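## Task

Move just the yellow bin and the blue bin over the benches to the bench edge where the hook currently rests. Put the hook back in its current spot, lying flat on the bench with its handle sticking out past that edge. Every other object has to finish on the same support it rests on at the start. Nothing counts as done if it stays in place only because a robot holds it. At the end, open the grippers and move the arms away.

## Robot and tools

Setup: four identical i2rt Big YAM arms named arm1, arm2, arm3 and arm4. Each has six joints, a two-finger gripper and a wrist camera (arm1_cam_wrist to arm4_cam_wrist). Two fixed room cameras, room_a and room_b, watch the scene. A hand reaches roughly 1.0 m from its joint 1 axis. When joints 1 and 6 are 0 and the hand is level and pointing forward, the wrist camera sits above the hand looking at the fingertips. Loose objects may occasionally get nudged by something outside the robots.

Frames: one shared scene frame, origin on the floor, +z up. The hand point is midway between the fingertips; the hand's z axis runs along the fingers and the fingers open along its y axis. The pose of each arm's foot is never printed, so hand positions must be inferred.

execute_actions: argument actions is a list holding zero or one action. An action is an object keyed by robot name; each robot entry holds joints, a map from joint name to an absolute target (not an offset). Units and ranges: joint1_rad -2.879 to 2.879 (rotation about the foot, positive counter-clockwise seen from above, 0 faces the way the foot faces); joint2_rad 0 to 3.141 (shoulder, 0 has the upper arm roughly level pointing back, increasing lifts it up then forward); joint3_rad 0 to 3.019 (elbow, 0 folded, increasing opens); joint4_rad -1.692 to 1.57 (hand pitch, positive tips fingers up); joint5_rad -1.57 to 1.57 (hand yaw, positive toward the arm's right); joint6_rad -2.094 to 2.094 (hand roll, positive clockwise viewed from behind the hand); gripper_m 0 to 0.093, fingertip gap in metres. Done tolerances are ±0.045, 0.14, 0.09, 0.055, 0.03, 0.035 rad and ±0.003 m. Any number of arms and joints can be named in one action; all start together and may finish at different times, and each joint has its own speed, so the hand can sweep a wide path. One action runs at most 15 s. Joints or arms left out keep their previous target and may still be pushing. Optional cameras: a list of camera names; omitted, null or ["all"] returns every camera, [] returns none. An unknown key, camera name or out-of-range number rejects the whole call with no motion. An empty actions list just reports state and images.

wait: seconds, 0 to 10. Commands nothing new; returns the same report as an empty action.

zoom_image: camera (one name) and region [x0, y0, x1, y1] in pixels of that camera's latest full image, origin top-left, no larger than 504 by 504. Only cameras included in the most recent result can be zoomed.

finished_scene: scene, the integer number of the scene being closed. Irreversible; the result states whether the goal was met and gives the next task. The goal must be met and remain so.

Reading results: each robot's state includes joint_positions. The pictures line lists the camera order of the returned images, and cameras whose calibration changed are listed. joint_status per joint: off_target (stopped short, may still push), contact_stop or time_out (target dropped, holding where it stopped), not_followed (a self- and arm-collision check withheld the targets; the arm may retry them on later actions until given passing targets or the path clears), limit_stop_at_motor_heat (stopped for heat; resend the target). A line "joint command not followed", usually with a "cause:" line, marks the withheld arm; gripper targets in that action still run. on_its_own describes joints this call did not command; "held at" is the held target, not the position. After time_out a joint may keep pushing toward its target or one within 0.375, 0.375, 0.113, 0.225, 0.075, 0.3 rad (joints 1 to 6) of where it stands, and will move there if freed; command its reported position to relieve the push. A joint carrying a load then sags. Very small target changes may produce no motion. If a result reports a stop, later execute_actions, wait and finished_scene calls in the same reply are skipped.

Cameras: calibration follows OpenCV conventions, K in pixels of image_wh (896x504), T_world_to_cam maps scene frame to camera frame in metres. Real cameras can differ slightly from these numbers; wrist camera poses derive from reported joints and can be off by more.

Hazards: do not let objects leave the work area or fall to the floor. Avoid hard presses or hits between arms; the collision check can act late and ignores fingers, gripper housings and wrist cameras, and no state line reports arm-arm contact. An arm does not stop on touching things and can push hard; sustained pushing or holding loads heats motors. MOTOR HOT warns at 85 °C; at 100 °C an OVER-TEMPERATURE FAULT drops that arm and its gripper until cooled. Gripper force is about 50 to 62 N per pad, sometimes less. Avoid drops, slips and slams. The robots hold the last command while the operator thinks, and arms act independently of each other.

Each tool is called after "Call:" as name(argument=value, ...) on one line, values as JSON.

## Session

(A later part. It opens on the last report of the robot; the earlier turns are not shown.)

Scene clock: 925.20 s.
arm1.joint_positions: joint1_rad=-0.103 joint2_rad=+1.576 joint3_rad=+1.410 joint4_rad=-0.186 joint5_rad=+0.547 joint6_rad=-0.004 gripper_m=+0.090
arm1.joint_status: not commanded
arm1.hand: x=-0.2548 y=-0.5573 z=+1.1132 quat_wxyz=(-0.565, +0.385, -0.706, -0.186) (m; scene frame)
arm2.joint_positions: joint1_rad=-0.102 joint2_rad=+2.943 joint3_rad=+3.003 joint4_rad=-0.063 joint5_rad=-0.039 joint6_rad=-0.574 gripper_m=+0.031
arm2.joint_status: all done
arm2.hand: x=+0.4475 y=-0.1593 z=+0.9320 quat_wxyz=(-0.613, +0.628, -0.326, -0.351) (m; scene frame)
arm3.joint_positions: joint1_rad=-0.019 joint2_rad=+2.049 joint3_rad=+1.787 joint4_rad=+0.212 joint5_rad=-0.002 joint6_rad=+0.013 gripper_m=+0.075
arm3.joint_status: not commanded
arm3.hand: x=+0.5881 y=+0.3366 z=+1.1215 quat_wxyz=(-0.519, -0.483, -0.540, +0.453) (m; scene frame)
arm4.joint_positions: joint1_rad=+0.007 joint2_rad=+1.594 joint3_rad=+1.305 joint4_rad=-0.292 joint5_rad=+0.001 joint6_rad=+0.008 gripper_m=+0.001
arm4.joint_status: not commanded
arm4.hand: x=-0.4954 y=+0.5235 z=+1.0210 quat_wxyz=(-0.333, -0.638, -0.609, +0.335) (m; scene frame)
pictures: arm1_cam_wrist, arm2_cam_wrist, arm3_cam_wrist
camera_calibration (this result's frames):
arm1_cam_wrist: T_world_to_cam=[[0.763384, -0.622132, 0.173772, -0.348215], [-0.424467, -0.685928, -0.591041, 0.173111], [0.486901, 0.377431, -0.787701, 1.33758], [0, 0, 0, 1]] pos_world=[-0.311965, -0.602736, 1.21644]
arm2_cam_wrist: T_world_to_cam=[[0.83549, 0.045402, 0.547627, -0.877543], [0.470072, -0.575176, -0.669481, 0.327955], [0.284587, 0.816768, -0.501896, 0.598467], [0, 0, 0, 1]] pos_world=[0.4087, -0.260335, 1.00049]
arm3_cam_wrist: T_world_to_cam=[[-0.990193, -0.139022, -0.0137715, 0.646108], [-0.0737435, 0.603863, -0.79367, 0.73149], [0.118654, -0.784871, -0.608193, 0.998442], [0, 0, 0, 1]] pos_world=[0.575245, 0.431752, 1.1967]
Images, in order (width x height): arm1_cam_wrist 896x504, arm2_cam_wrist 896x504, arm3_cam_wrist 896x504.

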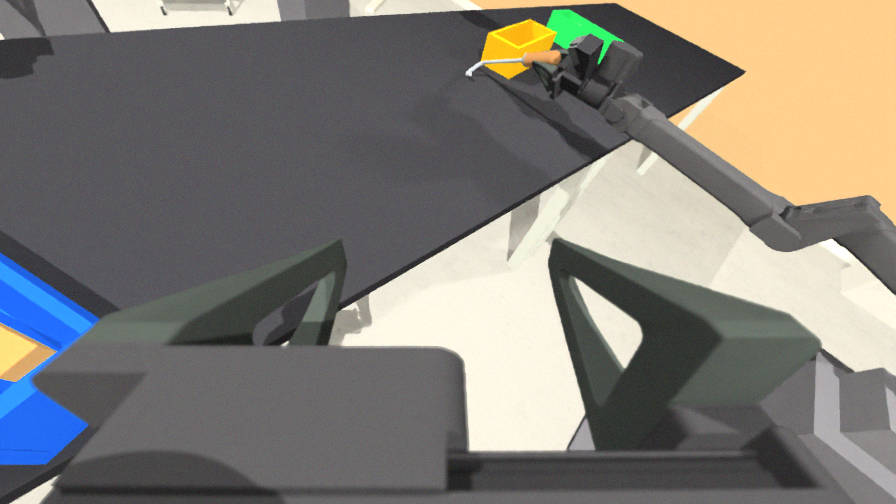

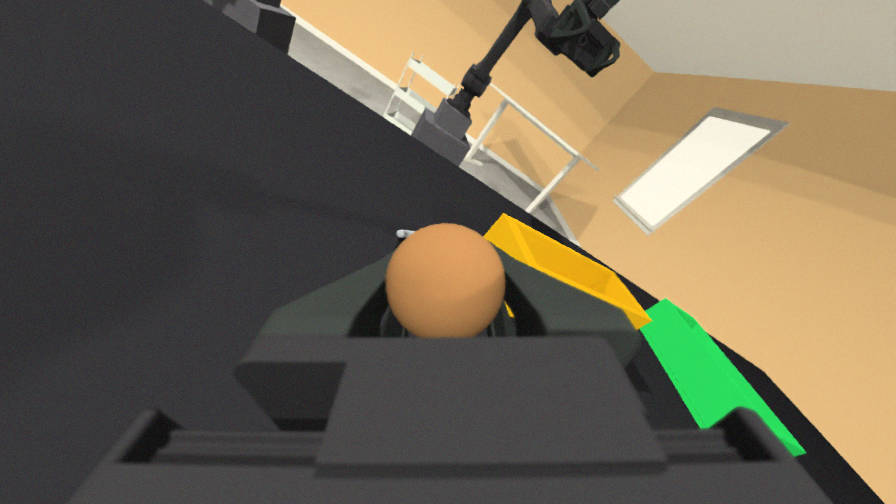

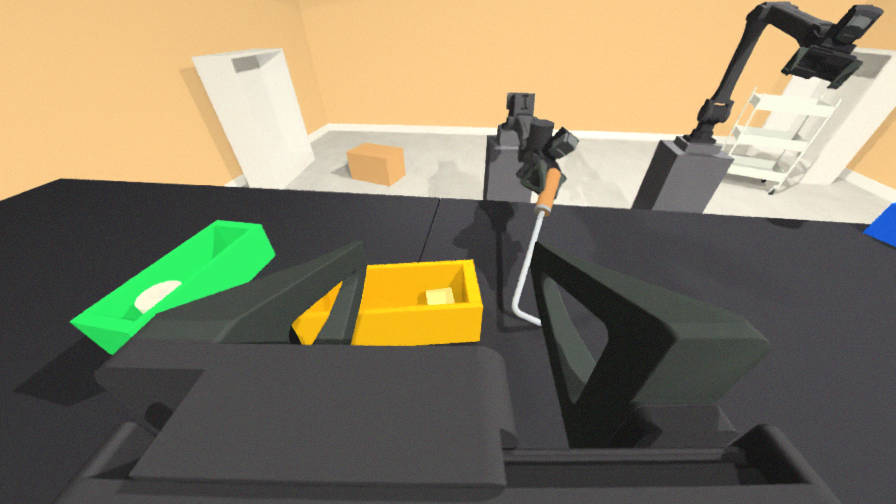

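Call:
execute_actions(actions=[{"arm2":{"joints":{"joint2_rad":3.03,"joint3_rad":2.91,"joint6_rad":-0.3,"joint1_rad":-0.07}}}], cameras=["arm1_cam_wrist","arm2_cam_wrist","arm3_cam_wrist"])

Scene clock: 932.77 s.
arm1.joint_positions: joint1_rad=-0.103 joint2_rad=+1.576 joint3_rad=+1.410 joint4_rad=-0.186 joint5_rad=+0.547 joint6_rad=-0.004 gripper_m=+0.090
arm1.joint_status: not commanded
arm1.hand: x=-0.2548 y=-0.5573 z=+1.1132 quat_wxyz=(-0.565, +0.385, -0.706, -0.186) (m; scene frame)
arm2.joint_positions: joint1_rad=-0.084 joint2_rad=+3.003 joint3_rad=+2.910 joint4_rad=-0.069 joint5_rad=-0.046 joint6_rad=-0.302 gripper_m=+0.030
arm2.joint_status: all done
arm2.hand: x=+0.4276 y=-0.1642 z=+0.8107 quat_wxyz=(-0.506, +0.626, -0.434, -0.404) (m; scene frame)
arm3.joint_positions: joint1_rad=-0.019 joint2_rad=+2.049 joint3_rad=+1.787 joint4_rad=+0.212 joint5_rad=-0.002 joint6_rad=+0.013 gripper_m=+0.075
arm3.joint_status: not commanded
arm3.hand: x=+0.5881 y=+0.3366 z=+1.1215 quat_wxyz=(-0.519, -0.483, -0.540, +0.453) (m; scene frame)
arm4.joint_positions: joint1_rad=+0.007 joint2_rad=+1.594 joint3_rad=+1.305 joint4_rad=-0.292 joint5_rad=+0.001 joint6_rad=+0.008 gripper_m=+0.001
arm4.joint_status: not commanded
arm4.hand: x=-0.4954 y=+0.5235 z=+1.0210 quat_wxyz=(-0.333, -0.638, -0.609, +0.335) (m; scene frame)
pictures: arm1_cam_wrist, arm2_cam_wrist, arm3_cam_wrist
camera_calibration (this result's frames):
arm1_cam_wrist: T_world_to_cam=[[0.763384, -0.622132, 0.173772, -0.348215], [-0.424467, -0.685928, -0.591041, 0.173111], [0.486901, 0.377431, -0.787701, 1.33758], [0, 0, 0, 1]] pos_world=[-0.311965, -0.602736, 1.21644]
arm2_cam_wrist: T_world_to_cam=[[0.949125, 0.121338, 0.290582, -0.621986], [0.290958, -0.690836, -0.661883, 0.30478], [0.120433, 0.712757, -0.690994, 0.753661], [0, 0, 0, 1]] pos_world=[0.410899, -0.251154, 0.903242]
arm3_cam_wrist: T_world_to_cam=[[-0.990193, -0.139022, -0.0137715, 0.646108], [-0.0737435, 0.603863, -0.79367, 0.73149], [0.118654, -0.784871, -0.608193, 0.998442], [0, 0, 0, 1]] pos_world=[0.575245, 0.431752, 1.1967]
Images, in order (width x height): arm1_cam_wrist 896x504, arm2_cam_wrist 896x504, arm3_cam_wrist 896x504.

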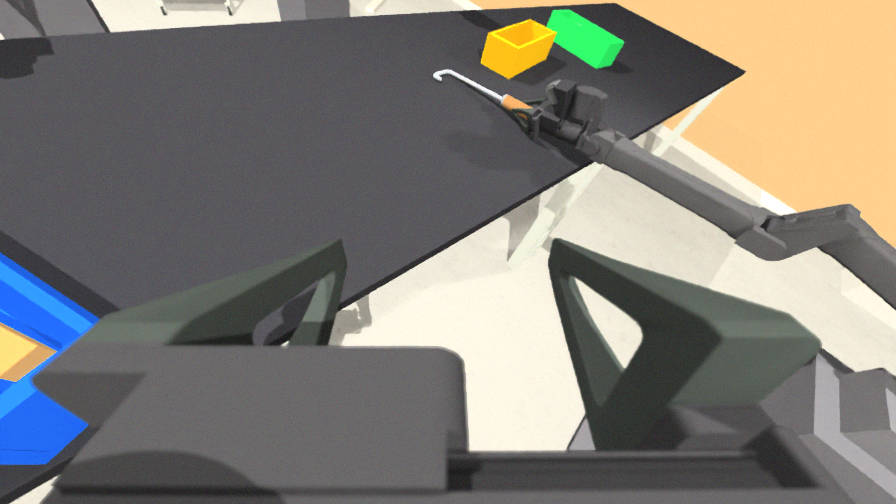

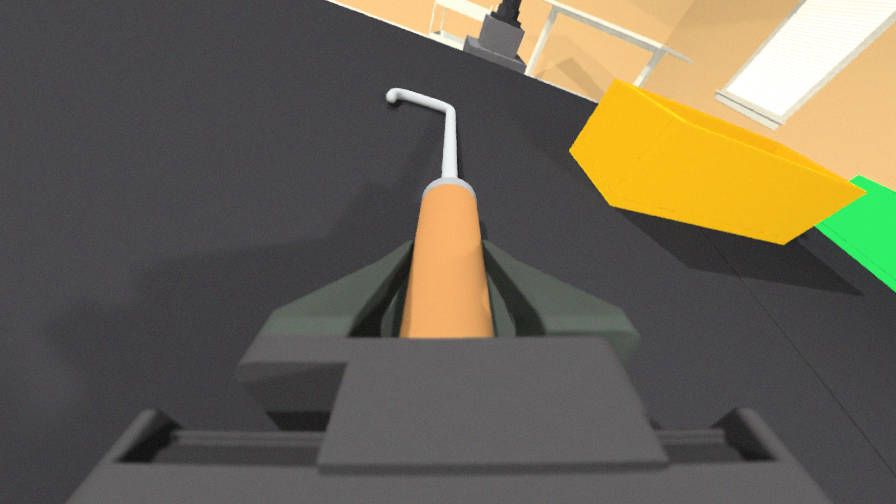

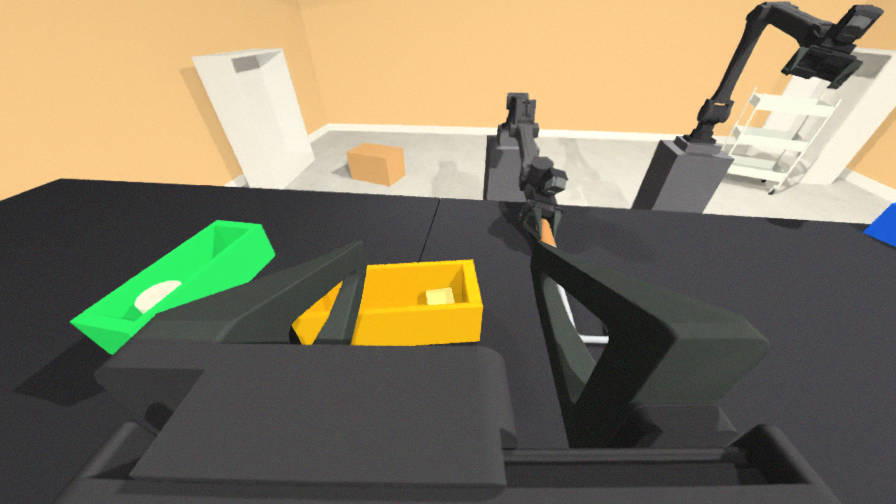

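Call:
execute_actions(actions=[{"arm2":{"joints":{"joint2_rad":2.935,"joint3_rad":3.01,"joint6_rad":-1.0}}}], cameras=["arm2_cam_wrist"])

Scene clock: 945.27 s.
arm1.joint_positions: joint1_rad=-0.103 joint2_rad=+1.576 joint3_rad=+1.410 joint4_rad=-0.186 joint5_rad=+0.547 joint6_rad=-0.004 gripper_m=+0.090
arm1.joint_status: not commanded
arm1.hand: x=-0.2548 y=-0.5573 z=+1.1132 quat_wxyz=(-0.565, +0.385, -0.706, -0.186) (m; scene frame)
arm2.joint_positions: joint1_rad=-0.078 joint2_rad=+2.982 joint3_rad=+2.941 joint4_rad=-0.081 joint5_rad=-0.046 joint6_rad=-0.974 gripper_m=+0.030
arm2.joint_status: all done
arm2.hand: x=+0.4213 y=-0.1614 z=+0.8487 quat_wxyz=(-0.625, +0.723, -0.197, -0.220) (m; scene frame)
arm3.joint_positions: joint1_rad=-0.019 joint2_rad=+2.049 joint3_rad=+1.787 joint4_rad=+0.212 joint5_rad=-0.002 joint6_rad=+0.013 gripper_m=+0.075
arm3.joint_status: not commanded
arm3.hand: x=+0.5881 y=+0.3366 z=+1.1215 quat_wxyz=(-0.519, -0.483, -0.540, +0.453) (m; scene frame)
arm4.joint_positions: joint1_rad=+0.007 joint2_rad=+1.594 joint3_rad=+1.305 joint4_rad=-0.292 joint5_rad=+0.001 joint6_rad=+0.008 gripper_m=+0.001
arm4.joint_status: not commanded
arm4.hand: x=-0.4954 y=+0.5235 z=+1.0210 quat_wxyz=(-0.333, -0.638, -0.609, +0.335) (m; scene frame)
pictures: arm2_cam_wrist
camera_calibration (this result's frames):
arm2_cam_wrist: T_world_to_cam=[[0.551958, 0.150919, 0.820101, -0.90474], [0.71469, -0.592303, -0.372014, -0.0749459], [0.429605, 0.791454, -0.434787, 0.44368], [0, 0, 0, 1]] pos_world=[0.362335, -0.259001, 0.907004]
Images, in order (width x height): arm2_cam_wrist 896x504.

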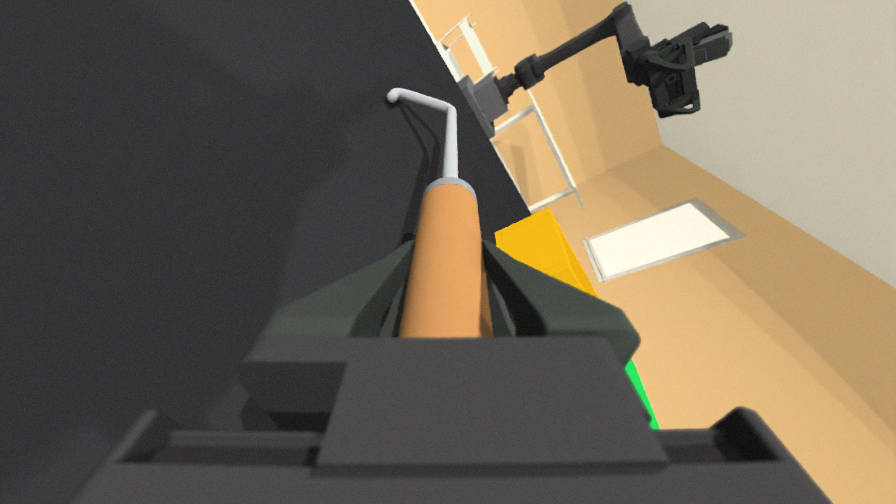

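Call:
execute_actions(actions=[{"arm2":{"joints":{"joint2_rad":2.80,"joint6_rad":-1.8}}}], cameras=["arm2_cam_wrist","arm3_cam_wrist"])

Scene clock: 951.07 s.
arm1.joint_positions: joint1_rad=-0.103 joint2_rad=+1.576 joint3_rad=+1.410 joint4_rad=-0.186 joint5_rad=+0.547 joint6_rad=-0.004 gripper_m=+0.090
arm1.joint_status: not commanded
arm1.hand: x=-0.2548 y=-0.5573 z=+1.1132 quat_wxyz=(-0.565, +0.385, -0.706, -0.186) (m; scene frame)
arm2.joint_positions: joint1_rad=-0.073 joint2_rad=+2.855 joint3_rad=+2.941 joint4_rad=-0.108 joint5_rad=-0.049 joint6_rad=-1.786 gripper_m=+0.030
arm2.joint_status: all done
arm2.hand: x=+0.4165 y=-0.1631 z=+0.9703 quat_wxyz=(-0.698, +0.707, +0.104, +0.046) (m; scene frame)
arm3.joint_positions: joint1_rad=-0.019 joint2_rad=+2.049 joint3_rad=+1.787 joint4_rad=+0.212 joint5_rad=-0.002 joint6_rad=+0.013 gripper_m=+0.075
arm3.joint_status: not commanded
arm3.hand: x=+0.5881 y=+0.3366 z=+1.1215 quat_wxyz=(-0.519, -0.483, -0.540, +0.453) (m; scene frame)
arm4.joint_positions: joint1_rad=+0.007 joint2_rad=+1.594 joint3_rad=+1.305 joint4_rad=-0.292 joint5_rad=+0.001 joint6_rad=+0.008 gripper_m=+0.001
arm4.joint_status: not commanded
arm4.hand: x=-0.4954 y=+0.5235 z=+1.0210 quat_wxyz=(-0.333, -0.638, -0.609, +0.335) (m; scene frame)
pictures: arm2_cam_wrist, arm3_cam_wrist
camera_calibration (this result's frames):
arm2_cam_wrist: T_world_to_cam=[[-0.219737, 0.0133671, 0.975468, -0.853291], [0.829252, -0.52413, 0.193982, -0.613012], [0.513865, 0.851533, 0.104086, -0.0482084], [0, 0, 0, 1]] pos_world=[0.345614, -0.268841, 0.956289]
arm3_cam_wrist: T_world_to_cam=[[-0.990193, -0.139022, -0.0137715, 0.646108], [-0.0737435, 0.603863, -0.79367, 0.73149], [0.118654, -0.784871, -0.608193, 0.998442], [0, 0, 0, 1]] pos_world=[0.575245, 0.431752, 1.1967]
Images, in order (width x height): arm2_cam_wrist 896x504, arm3_cam_wrist 896x504.

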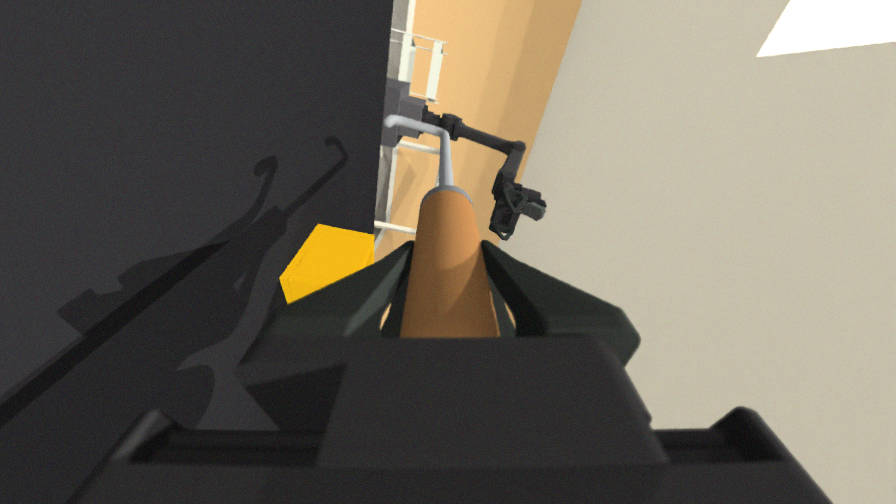

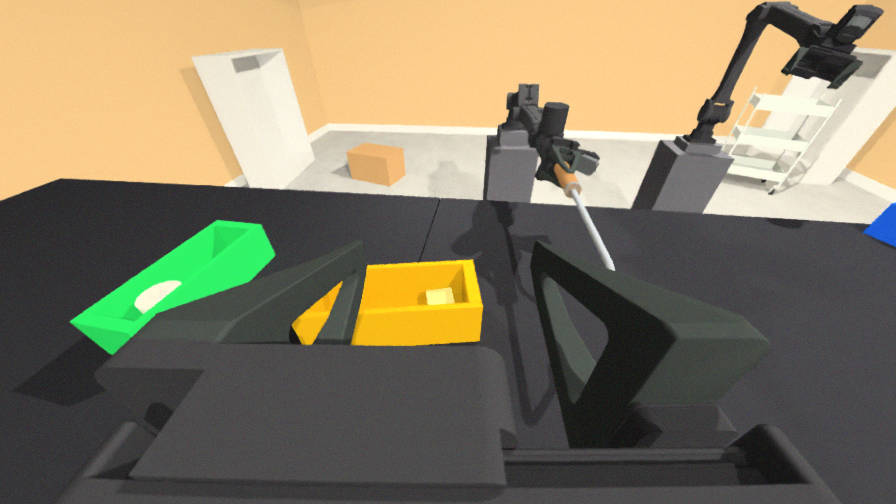

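Call:
execute_actions(actions=[{"arm2":{"joints":{"joint2_rad":2.77,"joint1_rad":-0.313}},"arm3":{"joints":{"joint1_rad":0.1}}}], cameras=["arm1_cam_wrist","arm2_cam_wrist","arm3_cam_wrist"])

Scene clock: 967.67 s.
arm1.joint_positions: joint1_rad=-0.103 joint2_rad=+1.576 joint3_rad=+1.410 joint4_rad=-0.186 joint5_rad=+0.547 joint6_rad=-0.004 gripper_m=+0.090
arm1.joint_status: not commanded
arm1.hand: x=-0.2548 y=-0.5573 z=+1.1132 quat_wxyz=(-0.565, +0.385, -0.706, -0.186) (m; scene frame)
arm2.joint_positions: joint1_rad=-0.319 joint2_rad=+2.855 joint3_rad=+2.941 joint4_rad=-0.108 joint5_rad=-0.051 joint6_rad=-1.788 gripper_m=+0.030
arm2.joint_status: all done
arm2.hand: x=+0.6682 y=-0.1843 z=+0.9696 quat_wxyz=(-0.687, +0.715, +0.018, +0.131) (m; scene frame)
arm3.joint_positions: joint1_rad=+0.106 joint2_rad=+2.049 joint3_rad=+1.787 joint4_rad=+0.212 joint5_rad=-0.001 joint6_rad=+0.013 gripper_m=+0.075
arm3.joint_status: all done
arm3.hand: x=+0.6948 y=+0.3565 z=+1.1215 quat_wxyz=(-0.547, -0.448, -0.569, +0.420) (m; scene frame)
arm4.joint_positions: joint1_rad=+0.007 joint2_rad=+1.594 joint3_rad=+1.305 joint4_rad=-0.292 joint5_rad=+0.001 joint6_rad=+0.008 gripper_m=+0.001
arm4.joint_status: not commanded
arm4.hand: x=-0.4954 y=+0.5235 z=+1.0210 quat_wxyz=(-0.333, -0.638, -0.609, +0.335) (m; scene frame)
pictures: arm1_cam_wrist, arm2_cam_wrist, arm3_cam_wrist
camera_calibration (this result's frames):
arm1_cam_wrist: T_world_to_cam=[[0.763384, -0.622132, 0.173772, -0.348215], [-0.424467, -0.685928, -0.591041, 0.173111], [0.486901, 0.377431, -0.787701, 1.33758], [0, 0, 0, 1]] pos_world=[-0.311965, -0.602736, 1.21644]
arm2_cam_wrist: T_world_to_cam=[[-0.211795, 0.0670121, 0.975014, -0.792027], [0.677634, -0.708823, 0.195914, -0.767343], [0.704241, 0.702196, 0.104715, -0.314777], [0, 0, 0, 1]] pos_world=[0.573909, -0.2698, 0.955533]
arm3_cam_wrist: T_world_to_cam=[[-0.965303, -0.260772, -0.013702, 0.780537], [-0.148149, 0.590102, -0.793619, 0.783839], [0.21504, -0.764053, -0.608261, 0.92703], [0, 0, 0, 1]] pos_world=[0.670231, 0.449297, 1.19664]
Images, in order (width x height): arm1_cam_wrist 896x504, arm2_cam_wrist 896x504, arm3_cam_wrist 896x504.

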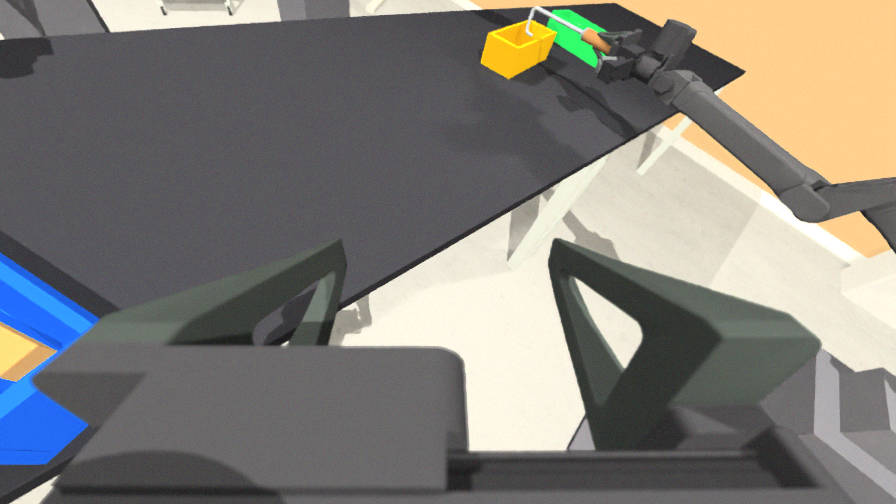

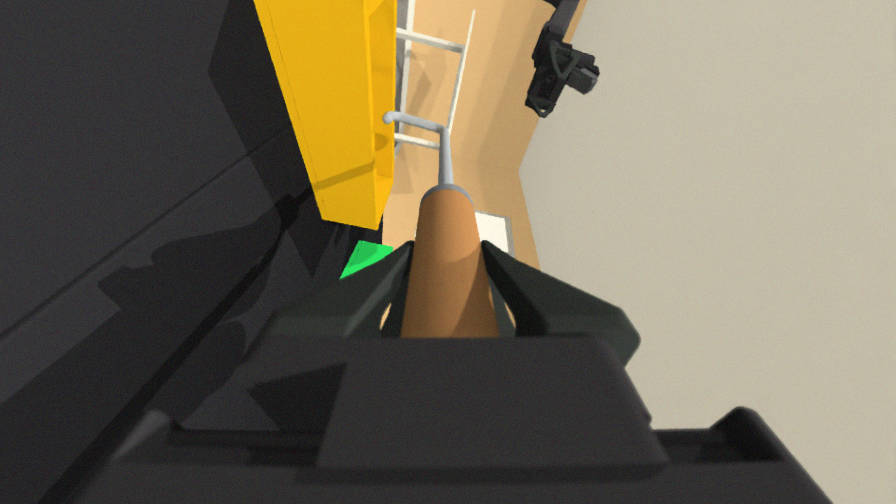

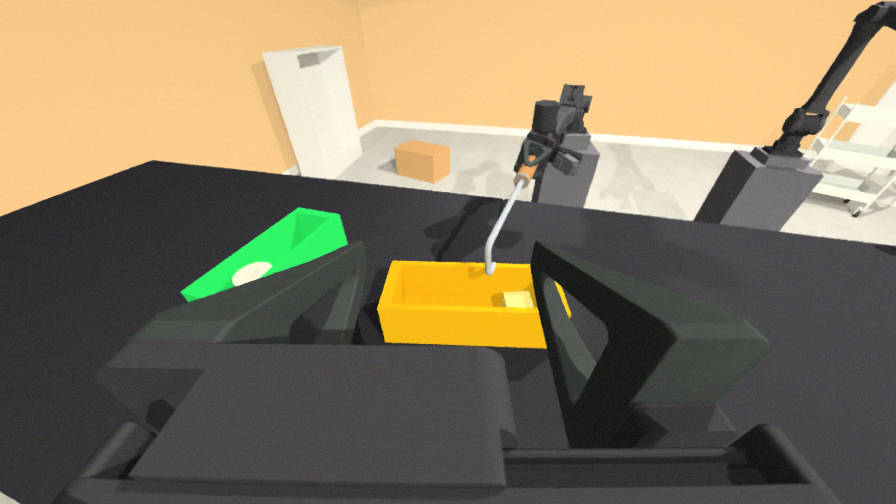

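Call:
execute_actions(actions=[{"arm2":{"joints":{"joint2_rad":2.90}}}], cameras=["arm1_cam_wrist","arm3_cam_wrist"])

Call:
zoom_image(camera="arm3_cam_wrist", region=[380, 150, 580, 330])

Scene clock: 974.17 s.
arm1.joint_positions: joint1_rad=-0.103 joint2_rad=+1.576 joint3_rad=+1.410 joint4_rad=-0.186 joint5_rad=+0.547 joint6_rad=-0.004 gripper_m=+0.090
arm1.joint_status: not commanded
arm1.hand: x=-0.2548 y=-0.5573 z=+1.1132 quat_wxyz=(-0.565, +0.385, -0.706, -0.186) (m; scene frame)
arm2.joint_positions: joint1_rad=-0.317 joint2_rad=+2.918 joint3_rad=+2.941 joint4_rad=-0.108 joint5_rad=-0.051 joint6_rad=-1.788 gripper_m=+0.030
arm2.joint_status: all done
arm2.hand: x=+0.6666 y=-0.1816 z=+0.9061 quat_wxyz=(-0.665, +0.736, +0.018, +0.125) (m; scene frame)
arm3.joint_positions: joint1_rad=+0.106 joint2_rad=+2.049 joint3_rad=+1.787 joint4_rad=+0.212 joint5_rad=-0.001 joint6_rad=+0.013 gripper_m=+0.075
arm3.joint_status: not commanded
arm3.hand: x=+0.6948 y=+0.3565 z=+1.1215 quat_wxyz=(-0.547, -0.448, -0.569, +0.420) (m; scene frame)
arm4.joint_positions: joint1_rad=+0.007 joint2_rad=+1.594 joint3_rad=+1.305 joint4_rad=-0.292 joint5_rad=+0.001 joint6_rad=+0.008 gripper_m=+0.001
arm4.joint_status: not commanded
arm4.hand: x=-0.4954 y=+0.5235 z=+1.0210 quat_wxyz=(-0.333, -0.638, -0.609, +0.335) (m; scene frame)
pictures: arm1_cam_wrist, arm3_cam_wrist
camera_calibration (this result's frames):
arm1_cam_wrist: T_world_to_cam=[[0.763384, -0.622132, 0.173772, -0.348215], [-0.424467, -0.685928, -0.591041, 0.173111], [0.486901, 0.377431, -0.787701, 1.33758], [0, 0, 0, 1]] pos_world=[-0.311965, -0.602736, 1.21644]
arm3_cam_wrist: T_world_to_cam=[[-0.965303, -0.260772, -0.013702, 0.780537], [-0.148149, 0.590102, -0.793619, 0.783839], [0.21504, -0.764053, -0.608261, 0.92703], [0, 0, 0, 1]] pos_world=[0.670231, 0.449297, 1.19664]
Images, in order (width x height): arm1_cam_wrist 896x504, arm3_cam_wrist 896x504.

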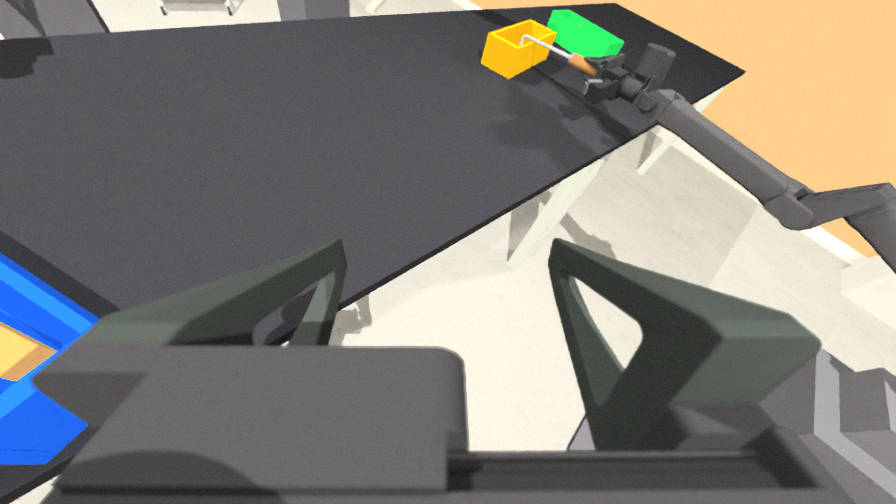

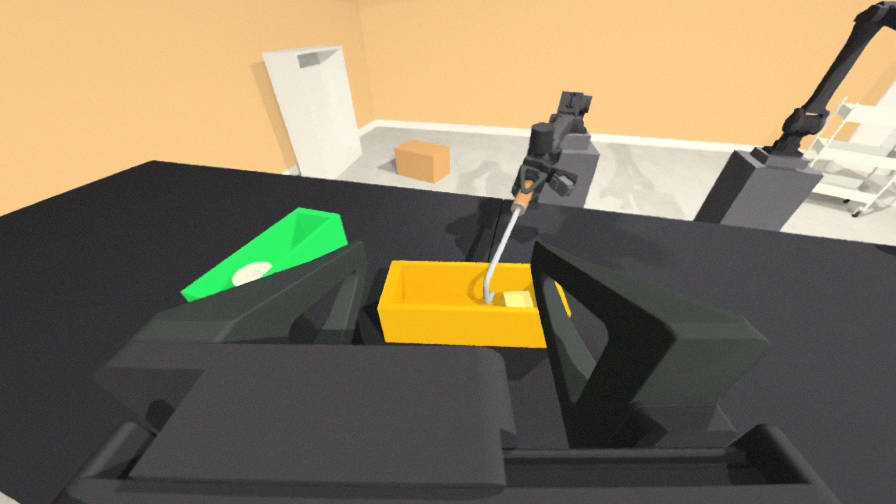

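Region (380, 150, 580, 330) of arm3_cam_wrist's 896x504 image, scaled by 2.520, with more detail than that image has; it fills the top 454 rows of this view, and the rest is white.

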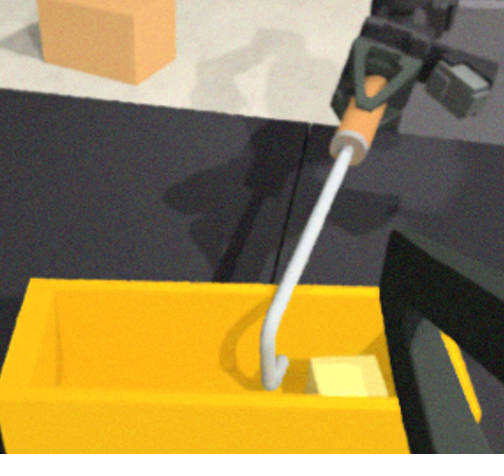

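Call:
execute_actions(actions=[{"arm2":{"joints":{"joint2_rad":2.705,"joint3_rad":2.70}}}], cameras=["arm3_cam_wrist"])

Scene clock: 982.73 s.
arm1.joint_positions: joint1_rad=-0.103 joint2_rad=+1.576 joint3_rad=+1.410 joint4_rad=-0.186 joint5_rad=+0.547 joint6_rad=-0.004 gripper_m=+0.090
arm1.joint_status: not commanded
arm1.hand: x=-0.2548 y=-0.5573 z=+1.1132 quat_wxyz=(-0.565, +0.385, -0.706, -0.186) (m; scene frame)
arm2.joint_positions: joint1_rad=-0.315 joint2_rad=+2.757 joint3_rad=+2.702 joint4_rad=-0.108 joint5_rad=-0.051 joint6_rad=-1.788 gripper_m=+0.030
arm2.joint_status: all done
arm2.hand: x=+0.6625 y=-0.1917 z=+0.9187 quat_wxyz=(-0.636, +0.762, +0.018, +0.118) (m; scene frame)
arm3.joint_positions: joint1_rad=+0.106 joint2_rad=+2.049 joint3_rad=+1.787 joint4_rad=+0.212 joint5_rad=-0.001 joint6_rad=+0.013 gripper_m=+0.075
arm3.joint_status: not commanded
arm3.hand: x=+0.6948 y=+0.3565 z=+1.1215 quat_wxyz=(-0.547, -0.448, -0.569, +0.420) (m; scene frame)
arm4.joint_positions: joint1_rad=+0.007 joint2_rad=+1.594 joint3_rad=+1.305 joint4_rad=-0.292 joint5_rad=+0.001 joint6_rad=+0.008 gripper_m=+0.001
arm4.joint_status: not commanded
arm4.hand: x=-0.4954 y=+0.5235 z=+1.0210 quat_wxyz=(-0.333, -0.638, -0.609, +0.335) (m; scene frame)
pictures: arm3_cam_wrist
camera_calibration (this result's frames):
arm3_cam_wrist: T_world_to_cam=[[-0.965303, -0.260772, -0.013702, 0.780537], [-0.148149, 0.590102, -0.793619, 0.783839], [0.21504, -0.764053, -0.608261, 0.92703], [0, 0, 0, 1]] pos_world=[0.670231, 0.449297, 1.19664]
Images, in order (width x height): arm3_cam_wrist 896x504.

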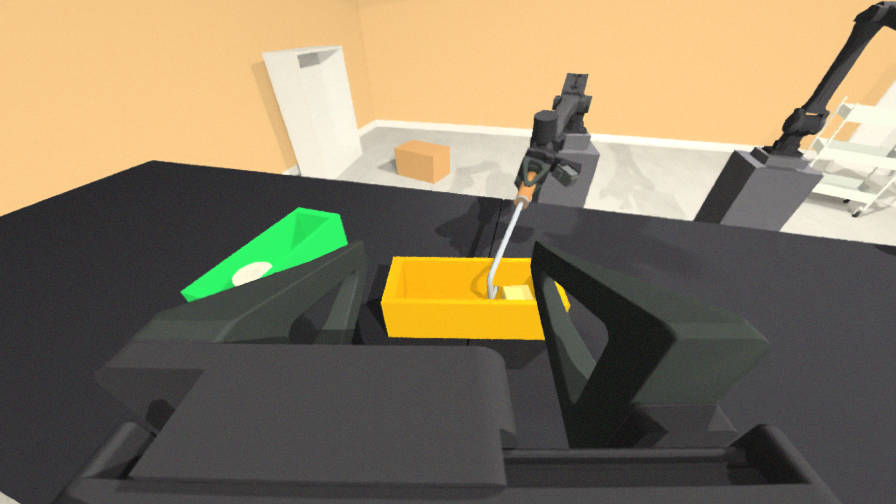

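Call:
execute_actions(actions=[{"arm2":{"joints":{"joint2_rad":2.552,"joint3_rad":2.482}}}], cameras=["arm3_cam_wrist"])

Scene clock: 988.13 s.
arm1.joint_positions: joint1_rad=-0.103 joint2_rad=+1.576 joint3_rad=+1.410 joint4_rad=-0.186 joint5_rad=+0.547 joint6_rad=-0.004 gripper_m=+0.090
arm1.joint_status: not commanded
arm1.hand: x=-0.2548 y=-0.5573 z=+1.1132 quat_wxyz=(-0.565, +0.385, -0.706, -0.186) (m; scene frame)
arm2.joint_positions: joint1_rad=-0.315 joint2_rad=+2.606 joint3_rad=+2.482 joint4_rad=-0.108 joint5_rad=-0.051 joint6_rad=-1.788 gripper_m=+0.030
arm2.joint_status: all done
arm2.hand: x=+0.6576 y=-0.2129 z=+0.9320 quat_wxyz=(-0.611, +0.784, +0.018, +0.111) (m; scene frame)
arm3.joint_positions: joint1_rad=+0.106 joint2_rad=+2.049 joint3_rad=+1.787 joint4_rad=+0.212 joint5_rad=-0.001 joint6_rad=+0.013 gripper_m=+0.075
arm3.joint_status: not commanded
arm3.hand: x=+0.6948 y=+0.3565 z=+1.1215 quat_wxyz=(-0.547, -0.448, -0.569, +0.420) (m; scene frame)
arm4.joint_positions: joint1_rad=+0.007 joint2_rad=+1.594 joint3_rad=+1.305 joint4_rad=-0.292 joint5_rad=+0.001 joint6_rad=+0.008 gripper_m=+0.001
arm4.joint_status: not commanded
arm4.hand: x=-0.4954 y=+0.5235 z=+1.0210 quat_wxyz=(-0.333, -0.638, -0.609, +0.335) (m; scene frame)
pictures: arm3_cam_wrist
camera_calibration (this result's frames):
arm3_cam_wrist: T_world_to_cam=[[-0.965303, -0.260772, -0.013702, 0.780537], [-0.148149, 0.590102, -0.793619, 0.783839], [0.21504, -0.764053, -0.608261, 0.92703], [0, 0, 0, 1]] pos_world=[0.670231, 0.449297, 1.19664]
Images, in order (width x height): arm3_cam_wrist 896x504.

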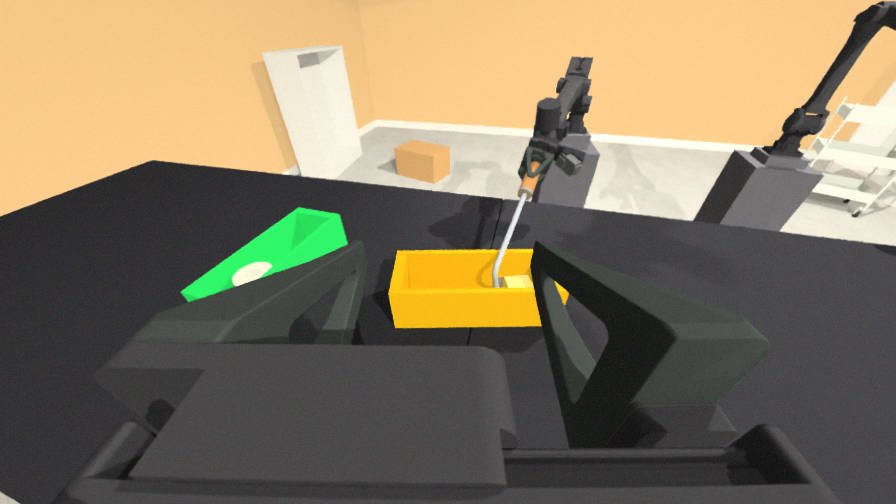

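Call:
execute_actions(actions=[{"arm2":{"joints":{"joint2_rad":2.37,"joint3_rad":2.232}}}], cameras=["arm3_cam_wrist"])

Scene clock: 993.37 s.
arm1.joint_positions: joint1_rad=-0.103 joint2_rad=+1.576 joint3_rad=+1.410 joint4_rad=-0.186 joint5_rad=+0.547 joint6_rad=-0.004 gripper_m=+0.090
arm1.joint_status: not commanded
arm1.hand: x=-0.2548 y=-0.5573 z=+1.1132 quat_wxyz=(-0.565, +0.385, -0.706, -0.186) (m; scene frame)
arm2.joint_positions: joint1_rad=-0.315 joint2_rad=+2.429 joint3_rad=+2.228 joint4_rad=-0.108 joint5_rad=-0.051 joint6_rad=-1.788 gripper_m=+0.030
arm2.joint_status: all done
arm2.hand: x=+0.6494 y=-0.2512 z=+0.9458 quat_wxyz=(-0.581, +0.807, +0.017, +0.104) (m; scene frame)
arm3.joint_positions: joint1_rad=+0.106 joint2_rad=+2.049 joint3_rad=+1.787 joint4_rad=+0.212 joint5_rad=-0.001 joint6_rad=+0.013 gripper_m=+0.075
arm3.joint_status: not commanded
arm3.hand: x=+0.6948 y=+0.3565 z=+1.1215 quat_wxyz=(-0.547, -0.448, -0.569, +0.420) (m; scene frame)
arm4.joint_positions: joint1_rad=+0.007 joint2_rad=+1.594 joint3_rad=+1.305 joint4_rad=-0.292 joint5_rad=+0.001 joint6_rad=+0.008 gripper_m=+0.001
arm4.joint_status: not commanded
arm4.hand: x=-0.4954 y=+0.5235 z=+1.0210 quat_wxyz=(-0.333, -0.638, -0.609, +0.335) (m; scene frame)
pictures: arm3_cam_wrist
camera_calibration (this result's frames):
arm3_cam_wrist: T_world_to_cam=[[-0.965303, -0.260772, -0.013702, 0.780537], [-0.148149, 0.590102, -0.793619, 0.783839], [0.21504, -0.764053, -0.608261, 0.92703], [0, 0, 0, 1]] pos_world=[0.670231, 0.449297, 1.19664]
Images, in order (width x height): arm3_cam_wrist 896x504.

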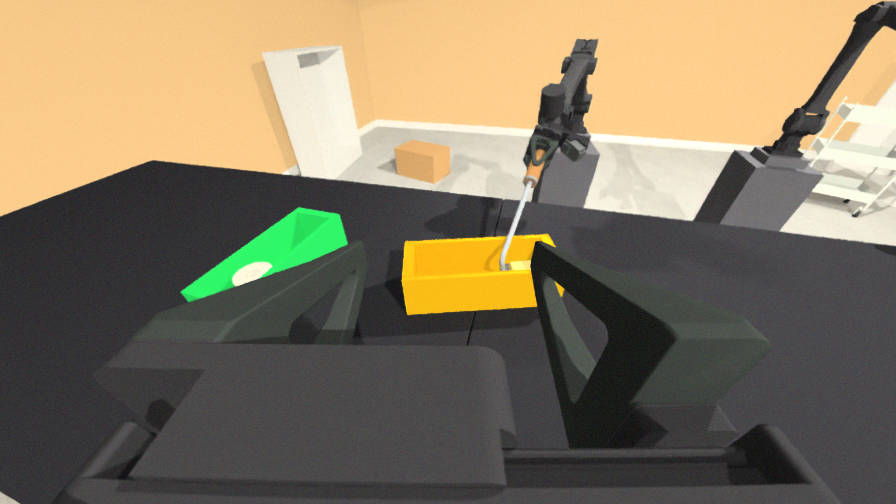

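Call:
execute_actions(actions=[{"arm2":{"joints":{"joint2_rad":2.155,"joint3_rad":1.945}},"arm1":{"joints":{"joint1_rad":-0.35,"joint4_rad":-0.05,"joint5_rad":0.6}}}], cameras=["arm3_cam_wrist","arm1_cam_wrist"])

Scene clock: 999.80 s.
arm1.joint_positions: joint1_rad=-0.352 joint2_rad=+1.576 joint3_rad=+1.410 joint4_rad=-0.071 joint5_rad=+0.601 joint6_rad=-0.004 gripper_m=+0.090
arm1.joint_status: all done
arm1.hand: x=-0.0933 y=-0.6300 z=+1.1368 quat_wxyz=(-0.622, +0.250, -0.732, -0.127) (m; scene frame)
arm2.joint_positions: joint1_rad=-0.315 joint2_rad=+2.212 joint3_rad=+1.930 joint4_rad=-0.108 joint5_rad=-0.051 joint6_rad=-1.788 gripper_m=+0.030
arm2.joint_status: all done
arm2.hand: x=+0.6360 y=-0.3140 z=+0.9637 quat_wxyz=(-0.548, +0.831, +0.016, +0.097) (m; scene frame)
arm3.joint_positions: joint1_rad=+0.106 joint2_rad=+2.049 joint3_rad=+1.787 joint4_rad=+0.212 joint5_rad=-0.001 joint6_rad=+0.013 gripper_m=+0.075
arm3.joint_status: not commanded
arm3.hand: x=+0.6948 y=+0.3565 z=+1.1215 quat_wxyz=(-0.547, -0.448, -0.569, +0.420) (m; scene frame)
arm4.joint_positions: joint1_rad=+0.007 joint2_rad=+1.594 joint3_rad=+1.305 joint4_rad=-0.292 joint5_rad=+0.001 joint6_rad=+0.008 gripper_m=+0.001
arm4.joint_status: not commanded
arm4.hand: x=-0.4954 y=+0.5235 z=+1.0210 quat_wxyz=(-0.333, -0.638, -0.609, +0.335) (m; scene frame)
pictures: arm1_cam_wrist, arm3_cam_wrist
camera_calibration (this result's frames):
arm1_cam_wrist: T_world_to_cam=[[0.534902, -0.835036, 0.12882, -0.625192], [-0.569961, -0.469165, -0.674558, 0.423694], [0.623718, 0.2874, -0.726896, 1.19185], [0, 0, 0, 1]] pos_world=[-0.167474, -0.665813, 1.2327]
arm3_cam_wrist: T_world_to_cam=[[-0.965303, -0.260772, -0.013702, 0.780537], [-0.148149, 0.590102, -0.793619, 0.783839], [0.21504, -0.764053, -0.608261, 0.92703], [0, 0, 0, 1]] pos_world=[0.670231, 0.449297, 1.19664]
Images, in order (width x height): arm1_cam_wrist 896x504, arm3_cam_wrist 896x504.

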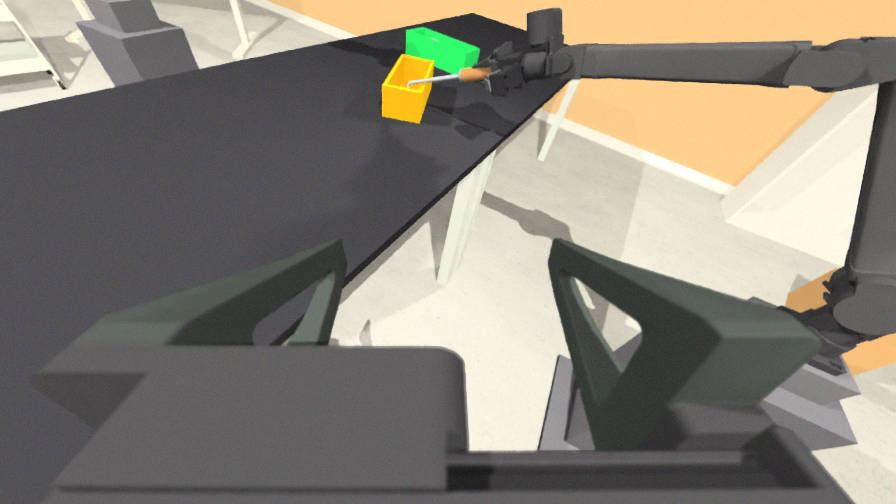

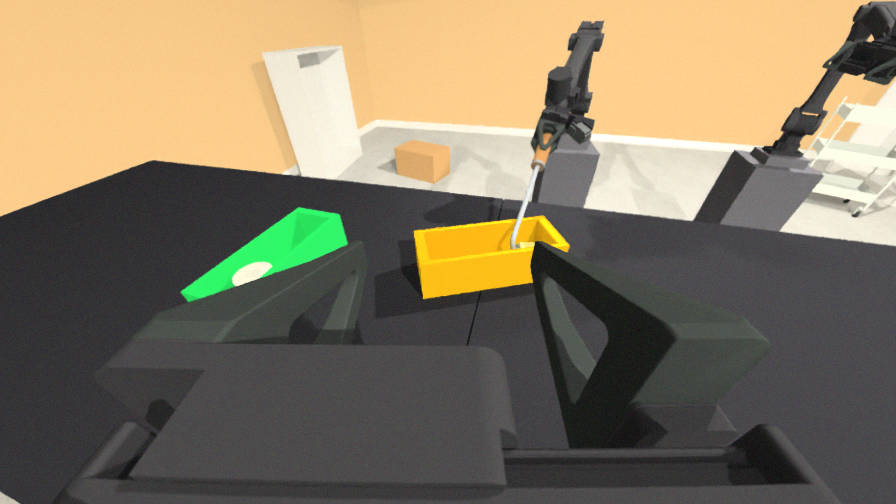

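Call:
execute_actions(actions=[{"arm2":{"joints":{"joint2_rad":1.90,"joint3_rad":1.612}}}], cameras=["arm3_cam_wrist","arm1_cam_wrist"])

Call:
zoom_image(camera="arm1_cam_wrist", region=[360, 30, 560, 190])

Scene clock: 1008.67 s.
arm1.joint_positions: joint1_rad=-0.352 joint2_rad=+1.576 joint3_rad=+1.410 joint4_rad=-0.071 joint5_rad=+0.601 joint6_rad=-0.004 gripper_m=+0.090
arm1.joint_status: not commanded
arm1.hand: x=-0.0933 y=-0.6300 z=+1.1368 quat_wxyz=(-0.622, +0.250, -0.732, -0.127) (m; scene frame)
arm2.joint_positions: joint1_rad=-0.315 joint2_rad=+1.944 joint3_rad=+1.596 joint4_rad=-0.108 joint5_rad=-0.048 joint6_rad=-1.789 gripper_m=+0.030
arm2.joint_status: all done
arm2.hand: x=+0.6171 y=-0.4061 z=+0.9900 quat_wxyz=(-0.521, +0.848, +0.015, +0.091) (m; scene frame)
arm3.joint_positions: joint1_rad=+0.106 joint2_rad=+2.049 joint3_rad=+1.787 joint4_rad=+0.212 joint5_rad=-0.001 joint6_rad=+0.013 gripper_m=+0.075
arm3.joint_status: not commanded
arm3.hand: x=+0.6948 y=+0.3565 z=+1.1215 quat_wxyz=(-0.547, -0.448, -0.569, +0.420) (m; scene frame)
arm4.joint_positions: joint1_rad=+0.007 joint2_rad=+1.594 joint3_rad=+1.305 joint4_rad=-0.292 joint5_rad=+0.001 joint6_rad=+0.008 gripper_m=+0.001
arm4.joint_status: not commanded
arm4.hand: x=-0.4954 y=+0.5235 z=+1.0210 quat_wxyz=(-0.333, -0.638, -0.609, +0.335) (m; scene frame)
pictures: arm1_cam_wrist, arm3_cam_wrist
camera_calibration (this result's frames):
arm1_cam_wrist: T_world_to_cam=[[0.534902, -0.835036, 0.12882, -0.625192], [-0.569961, -0.469165, -0.674558, 0.423694], [0.623718, 0.2874, -0.726896, 1.19185], [0, 0, 0, 1]] pos_world=[-0.167474, -0.665813, 1.2327]
arm3_cam_wrist: T_world_to_cam=[[-0.965303, -0.260772, -0.013702, 0.780537], [-0.148149, 0.590102, -0.793619, 0.783839], [0.21504, -0.764053, -0.608261, 0.92703], [0, 0, 0, 1]] pos_world=[0.670231, 0.449297, 1.19664]
Images, in order (width x height): arm1_cam_wrist 896x504, arm3_cam_wrist 896x504.

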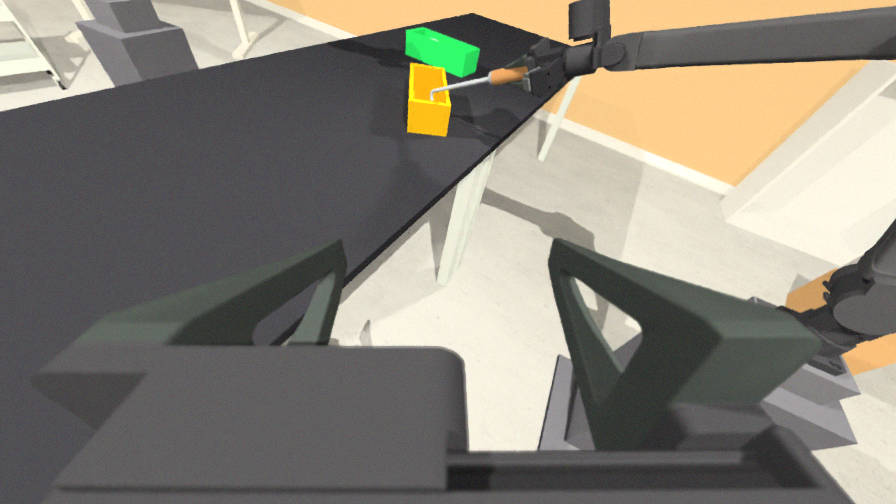

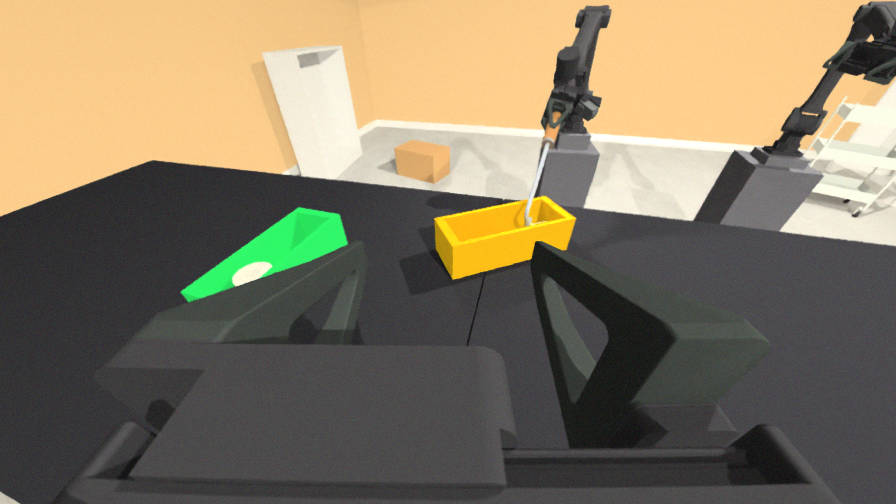

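Region (360, 30, 560, 190) of arm1_cam_wrist's 896x504 image, scaled by 2.520, with more detail than that image has; it fills the top 403 rows of this view, and the rest is white.

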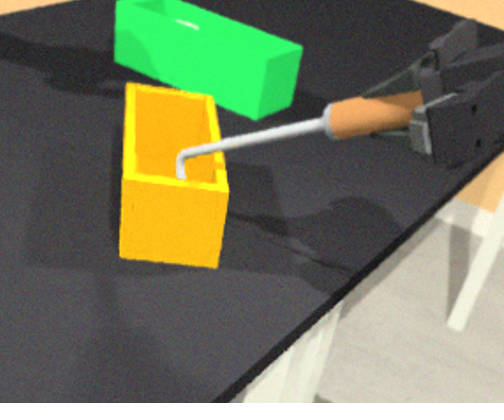

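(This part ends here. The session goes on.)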